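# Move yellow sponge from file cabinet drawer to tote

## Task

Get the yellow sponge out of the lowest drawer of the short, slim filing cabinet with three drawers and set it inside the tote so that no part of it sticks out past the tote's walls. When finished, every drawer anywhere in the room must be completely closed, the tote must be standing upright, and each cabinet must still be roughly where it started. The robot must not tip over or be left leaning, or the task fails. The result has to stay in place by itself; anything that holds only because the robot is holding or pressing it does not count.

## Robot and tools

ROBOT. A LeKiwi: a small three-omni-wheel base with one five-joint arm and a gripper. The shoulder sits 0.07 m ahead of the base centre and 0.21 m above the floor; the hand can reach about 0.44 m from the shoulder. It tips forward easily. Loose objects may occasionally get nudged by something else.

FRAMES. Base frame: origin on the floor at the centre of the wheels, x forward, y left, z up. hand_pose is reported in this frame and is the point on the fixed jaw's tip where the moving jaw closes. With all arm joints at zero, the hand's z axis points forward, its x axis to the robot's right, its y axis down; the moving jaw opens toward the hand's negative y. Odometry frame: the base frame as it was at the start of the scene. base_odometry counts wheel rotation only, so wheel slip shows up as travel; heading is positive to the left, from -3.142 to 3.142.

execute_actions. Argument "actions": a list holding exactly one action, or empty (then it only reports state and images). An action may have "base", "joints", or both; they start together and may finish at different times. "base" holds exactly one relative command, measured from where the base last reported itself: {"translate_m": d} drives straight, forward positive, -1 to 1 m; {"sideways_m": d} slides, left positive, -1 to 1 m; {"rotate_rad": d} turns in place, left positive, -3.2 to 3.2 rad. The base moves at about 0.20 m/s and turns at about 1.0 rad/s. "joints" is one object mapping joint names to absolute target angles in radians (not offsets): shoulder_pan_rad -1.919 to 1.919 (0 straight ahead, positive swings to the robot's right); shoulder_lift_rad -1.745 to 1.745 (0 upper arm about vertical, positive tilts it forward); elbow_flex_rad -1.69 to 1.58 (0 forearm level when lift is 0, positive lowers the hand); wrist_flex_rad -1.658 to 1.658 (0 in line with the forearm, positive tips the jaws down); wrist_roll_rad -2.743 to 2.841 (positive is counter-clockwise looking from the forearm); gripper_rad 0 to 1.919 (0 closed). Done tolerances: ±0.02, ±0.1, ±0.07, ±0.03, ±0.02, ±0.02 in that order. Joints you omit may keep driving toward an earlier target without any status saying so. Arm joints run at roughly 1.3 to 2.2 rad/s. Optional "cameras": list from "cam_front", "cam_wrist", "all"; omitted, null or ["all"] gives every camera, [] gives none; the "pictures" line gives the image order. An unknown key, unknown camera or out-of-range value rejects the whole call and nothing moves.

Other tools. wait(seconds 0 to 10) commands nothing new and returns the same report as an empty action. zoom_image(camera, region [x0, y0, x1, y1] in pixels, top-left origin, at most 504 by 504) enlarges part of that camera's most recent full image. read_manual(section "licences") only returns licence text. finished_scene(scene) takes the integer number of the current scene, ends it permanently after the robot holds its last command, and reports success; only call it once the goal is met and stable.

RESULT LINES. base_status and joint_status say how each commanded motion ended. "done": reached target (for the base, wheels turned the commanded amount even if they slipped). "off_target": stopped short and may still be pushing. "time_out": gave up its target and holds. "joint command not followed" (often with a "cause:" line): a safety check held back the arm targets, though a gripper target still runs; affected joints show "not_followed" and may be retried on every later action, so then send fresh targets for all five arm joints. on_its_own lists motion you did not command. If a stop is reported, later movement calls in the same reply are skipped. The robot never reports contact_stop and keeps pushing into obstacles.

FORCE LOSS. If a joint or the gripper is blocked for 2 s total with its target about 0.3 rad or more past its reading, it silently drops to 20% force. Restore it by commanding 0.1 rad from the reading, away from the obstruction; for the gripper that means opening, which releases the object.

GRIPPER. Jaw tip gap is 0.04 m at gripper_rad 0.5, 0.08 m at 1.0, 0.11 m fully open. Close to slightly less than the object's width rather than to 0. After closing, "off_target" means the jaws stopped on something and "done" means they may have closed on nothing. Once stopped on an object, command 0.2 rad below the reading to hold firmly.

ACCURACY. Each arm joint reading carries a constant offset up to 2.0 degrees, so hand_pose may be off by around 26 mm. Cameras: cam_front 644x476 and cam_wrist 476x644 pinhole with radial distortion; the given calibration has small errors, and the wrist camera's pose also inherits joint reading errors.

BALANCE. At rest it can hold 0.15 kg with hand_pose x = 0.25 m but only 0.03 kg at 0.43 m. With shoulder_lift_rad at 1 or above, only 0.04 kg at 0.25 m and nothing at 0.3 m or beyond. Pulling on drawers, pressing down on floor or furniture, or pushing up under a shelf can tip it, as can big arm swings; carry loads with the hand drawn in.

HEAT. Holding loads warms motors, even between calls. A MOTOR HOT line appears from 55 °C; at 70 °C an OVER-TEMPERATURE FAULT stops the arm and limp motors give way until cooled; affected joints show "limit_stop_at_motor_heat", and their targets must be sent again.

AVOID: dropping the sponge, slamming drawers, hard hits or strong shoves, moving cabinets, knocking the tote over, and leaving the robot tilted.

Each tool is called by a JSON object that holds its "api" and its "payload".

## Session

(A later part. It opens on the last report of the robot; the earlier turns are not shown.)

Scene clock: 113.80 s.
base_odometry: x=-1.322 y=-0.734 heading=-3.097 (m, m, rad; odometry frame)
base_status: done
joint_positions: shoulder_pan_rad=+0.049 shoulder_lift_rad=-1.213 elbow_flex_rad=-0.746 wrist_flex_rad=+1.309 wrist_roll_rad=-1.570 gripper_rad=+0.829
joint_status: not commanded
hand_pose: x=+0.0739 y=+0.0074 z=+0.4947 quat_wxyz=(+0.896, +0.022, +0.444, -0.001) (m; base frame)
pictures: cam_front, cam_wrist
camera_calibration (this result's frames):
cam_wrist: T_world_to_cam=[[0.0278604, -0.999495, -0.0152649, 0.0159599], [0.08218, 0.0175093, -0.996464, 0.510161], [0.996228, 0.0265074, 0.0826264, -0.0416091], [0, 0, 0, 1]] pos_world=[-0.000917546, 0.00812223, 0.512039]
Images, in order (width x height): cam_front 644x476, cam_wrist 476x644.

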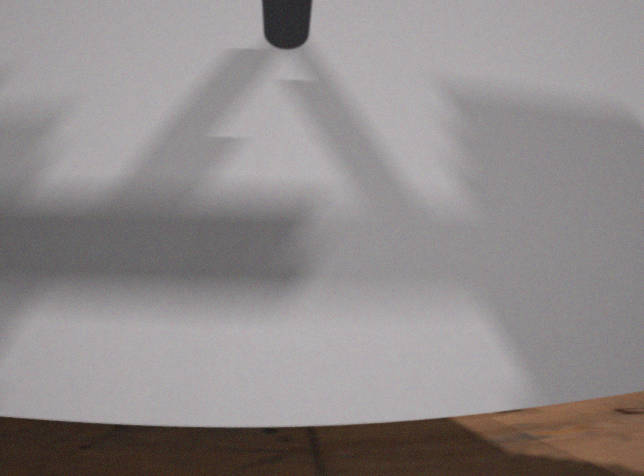

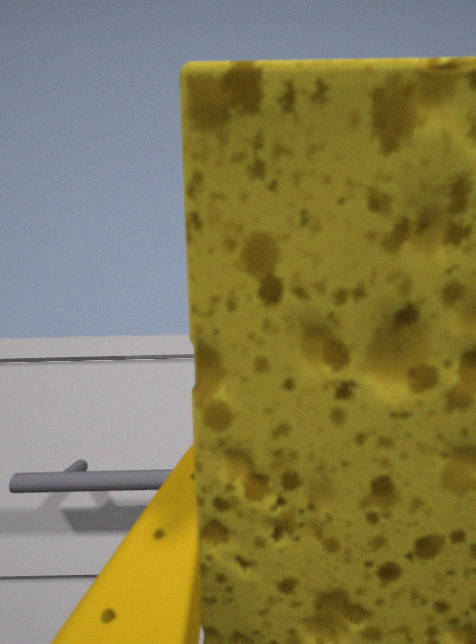

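{"api": "execute_actions", "payload": {"actions": [{"base":{"translate_m":0.1}}]}}

{"api": "execute_actions", "payload": {"actions": [{"base":{"translate_m":0.035}}]}}

{"api": "execute_actions", "payload": {"actions": [{"base":{"translate_m":-0.25}}], "cameras": ["cam_front"]}}

Scene clock: 117.83 s.
base_odometry: x=-1.421 y=-0.738 heading=-3.097 (m, m, rad; odometry frame)
base_status: done
joint_positions: shoulder_pan_rad=+0.049 shoulder_lift_rad=-1.213 elbow_flex_rad=-0.748 wrist_flex_rad=+1.309 wrist_roll_rad=-1.570 gripper_rad=+0.829
joint_status: not commanded
hand_pose: x=+0.0736 y=+0.0074 z=+0.4948 quat_wxyz=(+0.896, +0.022, +0.443, -0.001) (m; base frame)
pictures: cam_front, cam_wrist
camera_calibration (this result's frames):
cam_wrist: T_world_to_cam=[[0.0278837, -0.999496, -0.0151464, 0.0159273], [0.0837066, 0.0174337, -0.996338, 0.510124], [0.9961, 0.0265137, 0.0841506, -0.0420274], [0, 0, 0, 1]] pos_world=[-0.00128138, 0.00814025, 0.512034]
Images, in order (width x height): cam_front 644x476, cam_wrist 476x644.

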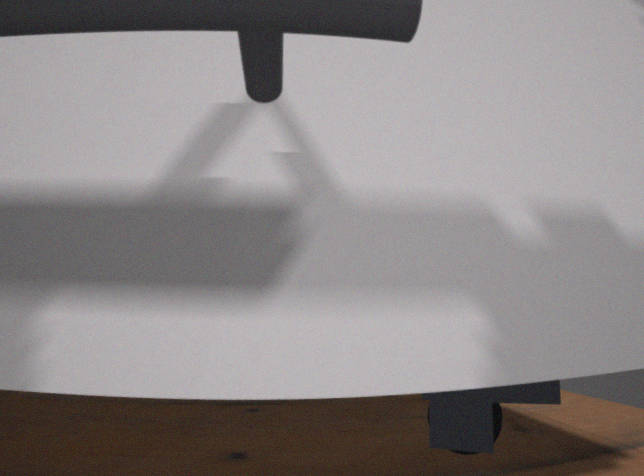

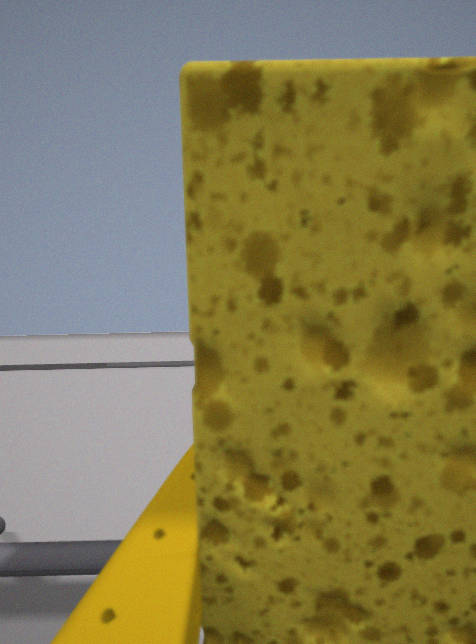

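Scene clock: 118.83 s.
base_odometry: x=-1.455 y=-0.740 heading=-3.097 (m, m, rad; odometry frame)
base_status: done
joint_positions: shoulder_pan_rad=+0.049 shoulder_lift_rad=-1.213 elbow_flex_rad=-0.748 wrist_flex_rad=+1.309 wrist_roll_rad=-1.570 gripper_rad=+0.829
joint_status: not commanded
hand_pose: x=+0.0736 y=+0.0074 z=+0.4948 quat_wxyz=(+0.896, +0.022, +0.443, -0.001) (m; base frame)
pictures: cam_front, cam_wrist
camera_calibration (this result's frames):
cam_wrist: T_world_to_cam=[[0.0278837, -0.999496, -0.0151464, 0.0159273], [0.0837066, 0.0174337, -0.996338, 0.510124], [0.9961, 0.0265137, 0.0841506, -0.0420274], [0, 0, 0, 1]] pos_world=[-0.00128138, 0.00814025, 0.512034]
Images, in order (width x height): cam_front 644x476, cam_wrist 476x644.

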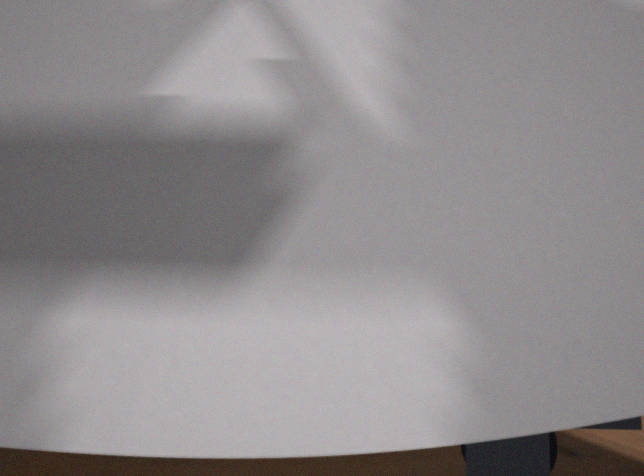

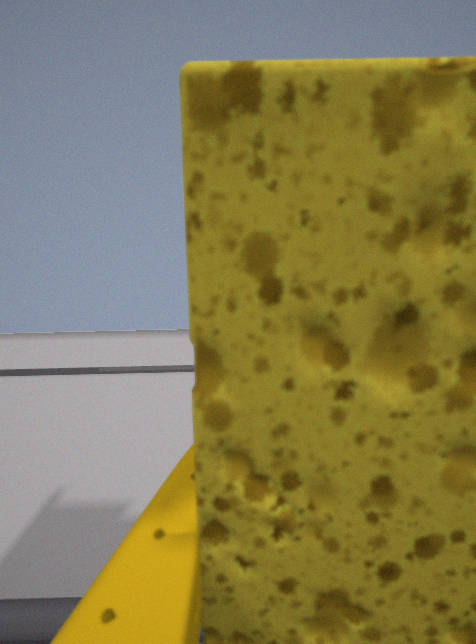

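Scene clock: 121.07 s.
base_odometry: x=-1.206 y=-0.729 heading=-3.097 (m, m, rad; odometry frame)
base_status: done
joint_positions: shoulder_pan_rad=+0.049 shoulder_lift_rad=-1.213 elbow_flex_rad=-0.748 wrist_flex_rad=+1.309 wrist_roll_rad=-1.570 gripper_rad=+0.829
joint_status: not commanded
hand_pose: x=+0.0736 y=+0.0074 z=+0.4948 quat_wxyz=(+0.896, +0.022, +0.443, -0.001) (m; base frame)
pictures: cam_front
Images, in order (width x height): cam_front 644x476.

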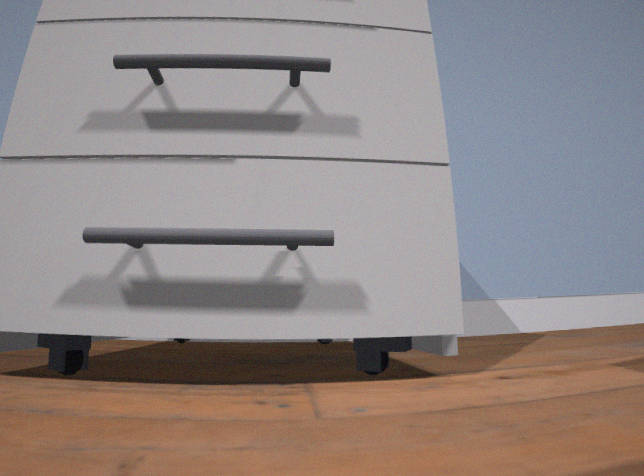

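{"api": "execute_actions", "payload": {"actions": [{"base":{"rotate_rad":-2.03},"joints":{"shoulder_pan_rad":0.03,"shoulder_lift_rad":-0.6,"elbow_flex_rad":0.0,"wrist_flex_rad":1.6}}], "cameras": ["cam_front"]}}

{"api": "execute_actions", "payload": {"actions": [{"base":{"translate_m":1.0}}], "cameras": ["cam_front"]}}

Scene clock: 128.70 s.
base_odometry: x=-1.206 y=-0.729 heading=+1.160 (m, m, rad; odometry frame)
base_status: done
joint_positions: shoulder_pan_rad=+0.034 shoulder_lift_rad=-0.599 elbow_flex_rad=+0.002 wrist_flex_rad=+1.598 wrist_roll_rad=-1.570 gripper_rad=+0.829
joint_status: all done
hand_pose: x=+0.2526 y=+0.0014 z=+0.2628 quat_wxyz=(+0.281, +0.039, +0.959, +0.002) (m; base frame)
pictures: cam_front
Images, in order (width x height): cam_front 644x476.

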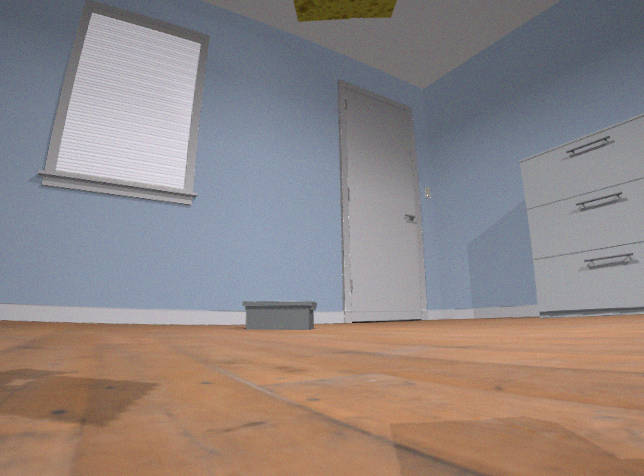

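Scene clock: 134.67 s.
base_odometry: x=-0.807 y=+0.188 heading=+1.160 (m, m, rad; odometry frame)
base_status: done
joint_positions: shoulder_pan_rad=+0.034 shoulder_lift_rad=-0.599 elbow_flex_rad=+0.002 wrist_flex_rad=+1.598 wrist_roll_rad=-1.570 gripper_rad=+0.829
joint_status: not commanded
hand_pose: x=+0.2526 y=+0.0014 z=+0.2628 quat_wxyz=(+0.281, +0.039, +0.959, +0.002) (m; base frame)
pictures: cam_front
Images, in order (width x height): cam_front 644x476.

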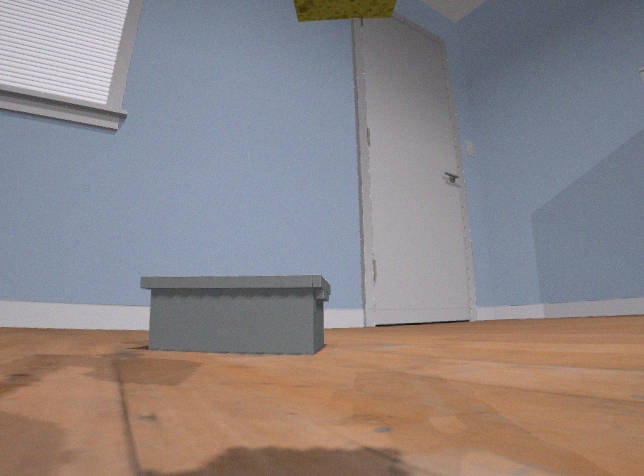

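{"api": "execute_actions", "payload": {"actions": [{"base":{"sideways_m":0.1},"joints":{"wrist_roll_rad":0}}], "cameras": []}}

{"api": "execute_actions", "payload": {"actions": [{"base":{"translate_m":0.5},"joints":{"shoulder_lift_rad":-0.1,"elbow_flex_rad":-0.15}}]}}

Scene clock: 140.93 s.
base_odometry: x=-0.898 y=+0.228 heading=+1.158 (m, m, rad; odometry frame)
base_status: done
joint_positions: shoulder_pan_rad=+0.034 shoulder_lift_rad=-0.599 elbow_flex_rad=+0.002 wrist_flex_rad=+1.598 wrist_roll_rad=-0.010 gripper_rad=+0.829
joint_status: all done
hand_pose: x=+0.2456 y=-0.0060 z=+0.2584 quat_wxyz=(+0.201, -0.646, +0.709, -0.196) (m; base frame)
pictures: none
No camera images: the call's "cameras" was empty. Leave "cameras" out to get every camera's image.

Scene clock: 144.40 s.
base_odometry: x=-0.698 y=+0.685 heading=+1.158 (m, m, rad; odometry frame)
base_status: done
joint_positions: shoulder_pan_rad=+0.034 shoulder_lift_rad=-0.093 elbow_flex_rad=-0.114 wrist_flex_rad=+1.598 wrist_roll_rad=-0.010 gripper_rad=+0.829
joint_status: all done
hand_pose: x=+0.2667 y=-0.0068 z=+0.1971 quat_wxyz=(+0.065, -0.671, +0.736, -0.063) (m; base frame)
pictures: cam_front, cam_wrist
camera_calibration (this result's frames):
cam_wrist: T_world_to_cam=[[0.986416, -0.10334, 0.127689, -0.285892], [-0.155573, -0.837233, 0.52425, -0.0441264], [0.0527293, -0.536994, -0.841937, 0.221383], [0, 0, 0, 1]] pos_world=[0.26347, 0.052393, 0.246029]
Images, in order (width x height): cam_front 644x476, cam_wrist 476x644.

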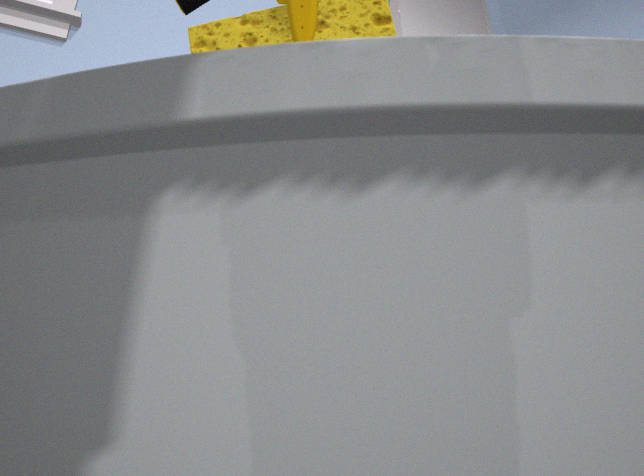

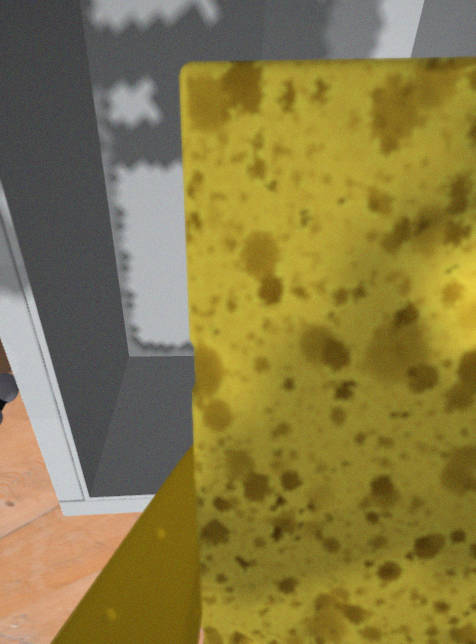

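{"api": "execute_actions", "payload": {"actions": [{"joints":{"shoulder_lift_rad":0.1,"elbow_flex_rad":0.25,"wrist_flex_rad":1.2}}], "cameras": []}}

{"api": "execute_actions", "payload": {"actions": [{"joints":{"shoulder_lift_rad":0.42,"elbow_flex_rad":0.39,"wrist_flex_rad":0.74}}]}}

{"api": "execute_actions", "payload": {"actions": [{"joints":{"gripper_rad":1.1}}], "cameras": []}}

{"api": "execute_actions", "payload": {"actions": [{"joints":{"shoulder_lift_rad":-0.1,"elbow_flex_rad":0.0,"wrist_flex_rad":1.6}}]}}

Scene clock: 150.97 s.
base_odometry: x=-0.698 y=+0.685 heading=+1.158 (m, m, rad; odometry frame)
base_status: not commanded
joint_positions: shoulder_pan_rad=+0.034 shoulder_lift_rad=+0.109 elbow_flex_rad=+0.251 wrist_flex_rad=+1.208 wrist_roll_rad=-0.010 gripper_rad=+0.829
joint_status: all done
hand_pose: x=+0.2580 y=-0.0065 z=+0.1145 quat_wxyz=(+0.001, -0.674, +0.739, -0.001) (m; base frame)
pictures: none
No camera images: the call's "cameras" was empty. Leave "cameras" out to get every camera's image.

Scene clock: 151.97 s.
base_odometry: x=-0.698 y=+0.685 heading=+1.158 (m, m, rad; odometry frame)
base_status: not commanded
joint_positions: shoulder_pan_rad=+0.034 shoulder_lift_rad=+0.428 elbow_flex_rad=+0.390 wrist_flex_rad=+0.746 wrist_roll_rad=-0.010 gripper_rad=+0.829
joint_status: all done
hand_pose: x=+0.2585 y=-0.0065 z=+0.0441 quat_wxyz=(+0.002, -0.674, +0.739, -0.002) (m; base frame)
pictures: cam_front, cam_wrist
camera_calibration (this result's frames):
cam_wrist: T_world_to_cam=[[0.993538, -0.103583, -0.046393, -0.252403], [-0.062481, -0.840412, 0.538335, 0.0103375], [-0.0947514, -0.531957, -0.841453, 0.131282], [0, 0, 0, 1]] pos_world=[0.263857, 0.0523798, 0.0931933]
Images, in order (width x height): cam_front 644x476, cam_wrist 476x644.

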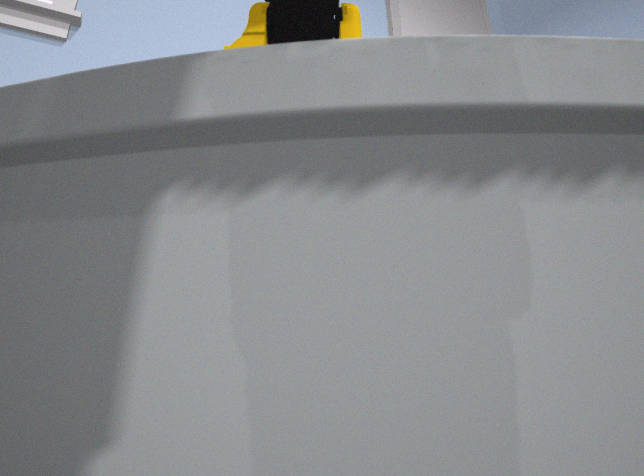

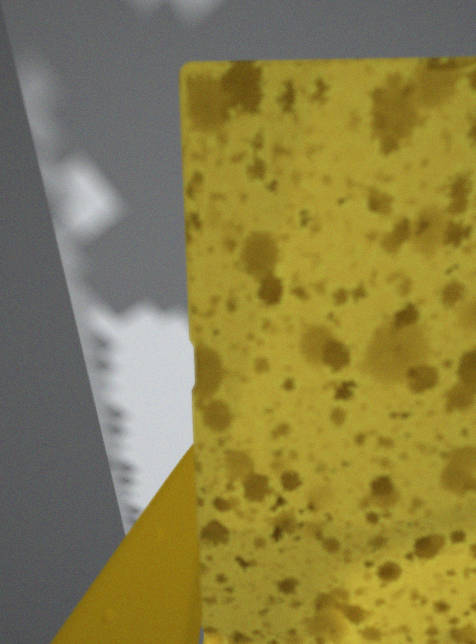

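Scene clock: 152.73 s.
base_odometry: x=-0.698 y=+0.685 heading=+1.158 (m, m, rad; odometry frame)
base_status: not commanded
joint_positions: shoulder_pan_rad=+0.034 shoulder_lift_rad=+0.428 elbow_flex_rad=+0.390 wrist_flex_rad=+0.746 wrist_roll_rad=-0.010 gripper_rad=+1.087
joint_status: all done
hand_pose: x=+0.2585 y=-0.0065 z=+0.0441 quat_wxyz=(+0.002, -0.674, +0.739, -0.002) (m; base frame)
pictures: none
No camera images: the call's "cameras" was empty. Leave "cameras" out to get every camera's image.

Scene clock: 153.97 s.
base_odometry: x=-0.698 y=+0.685 heading=+1.158 (m, m, rad; odometry frame)
base_status: not commanded
joint_positions: shoulder_pan_rad=+0.034 shoulder_lift_rad=-0.056 elbow_flex_rad=+0.033 wrist_flex_rad=+1.593 wrist_roll_rad=-0.010 gripper_rad=+1.088
joint_status: all done
hand_pose: x=+0.2460 y=-0.0061 z=+0.1707 quat_wxyz=(+0.000, -0.674, +0.739, +0.000) (m; base frame)
pictures: cam_front, cam_wrist
camera_calibration (this result's frames):
cam_wrist: T_world_to_cam=[[0.993314, -0.103575, -0.0509783, -0.233172], [-0.0600048, -0.840496, 0.538484, -0.0588542], [-0.0986207, -0.531825, -0.841092, 0.237707], [0, 0, 0, 1]] pos_world=[0.251525, 0.052801, 0.219739]
Images, in order (width x height): cam_front 644x476, cam_wrist 476x644.

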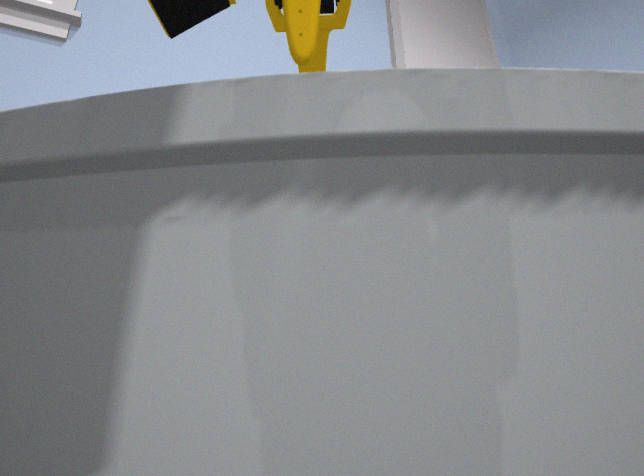

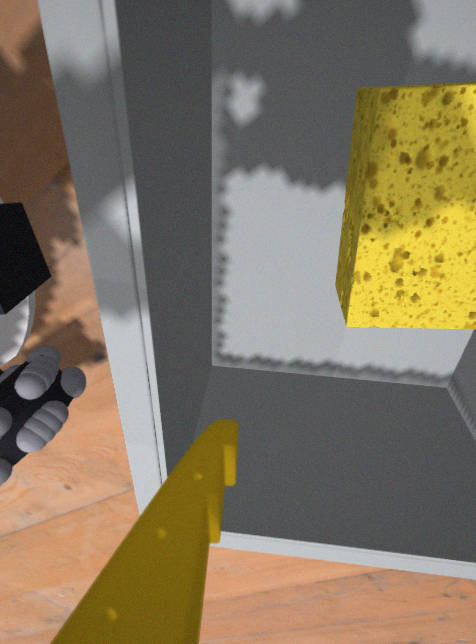

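{"api": "finished_scene", "payload": {"scene": 1}}

The scene is finished: the task was done.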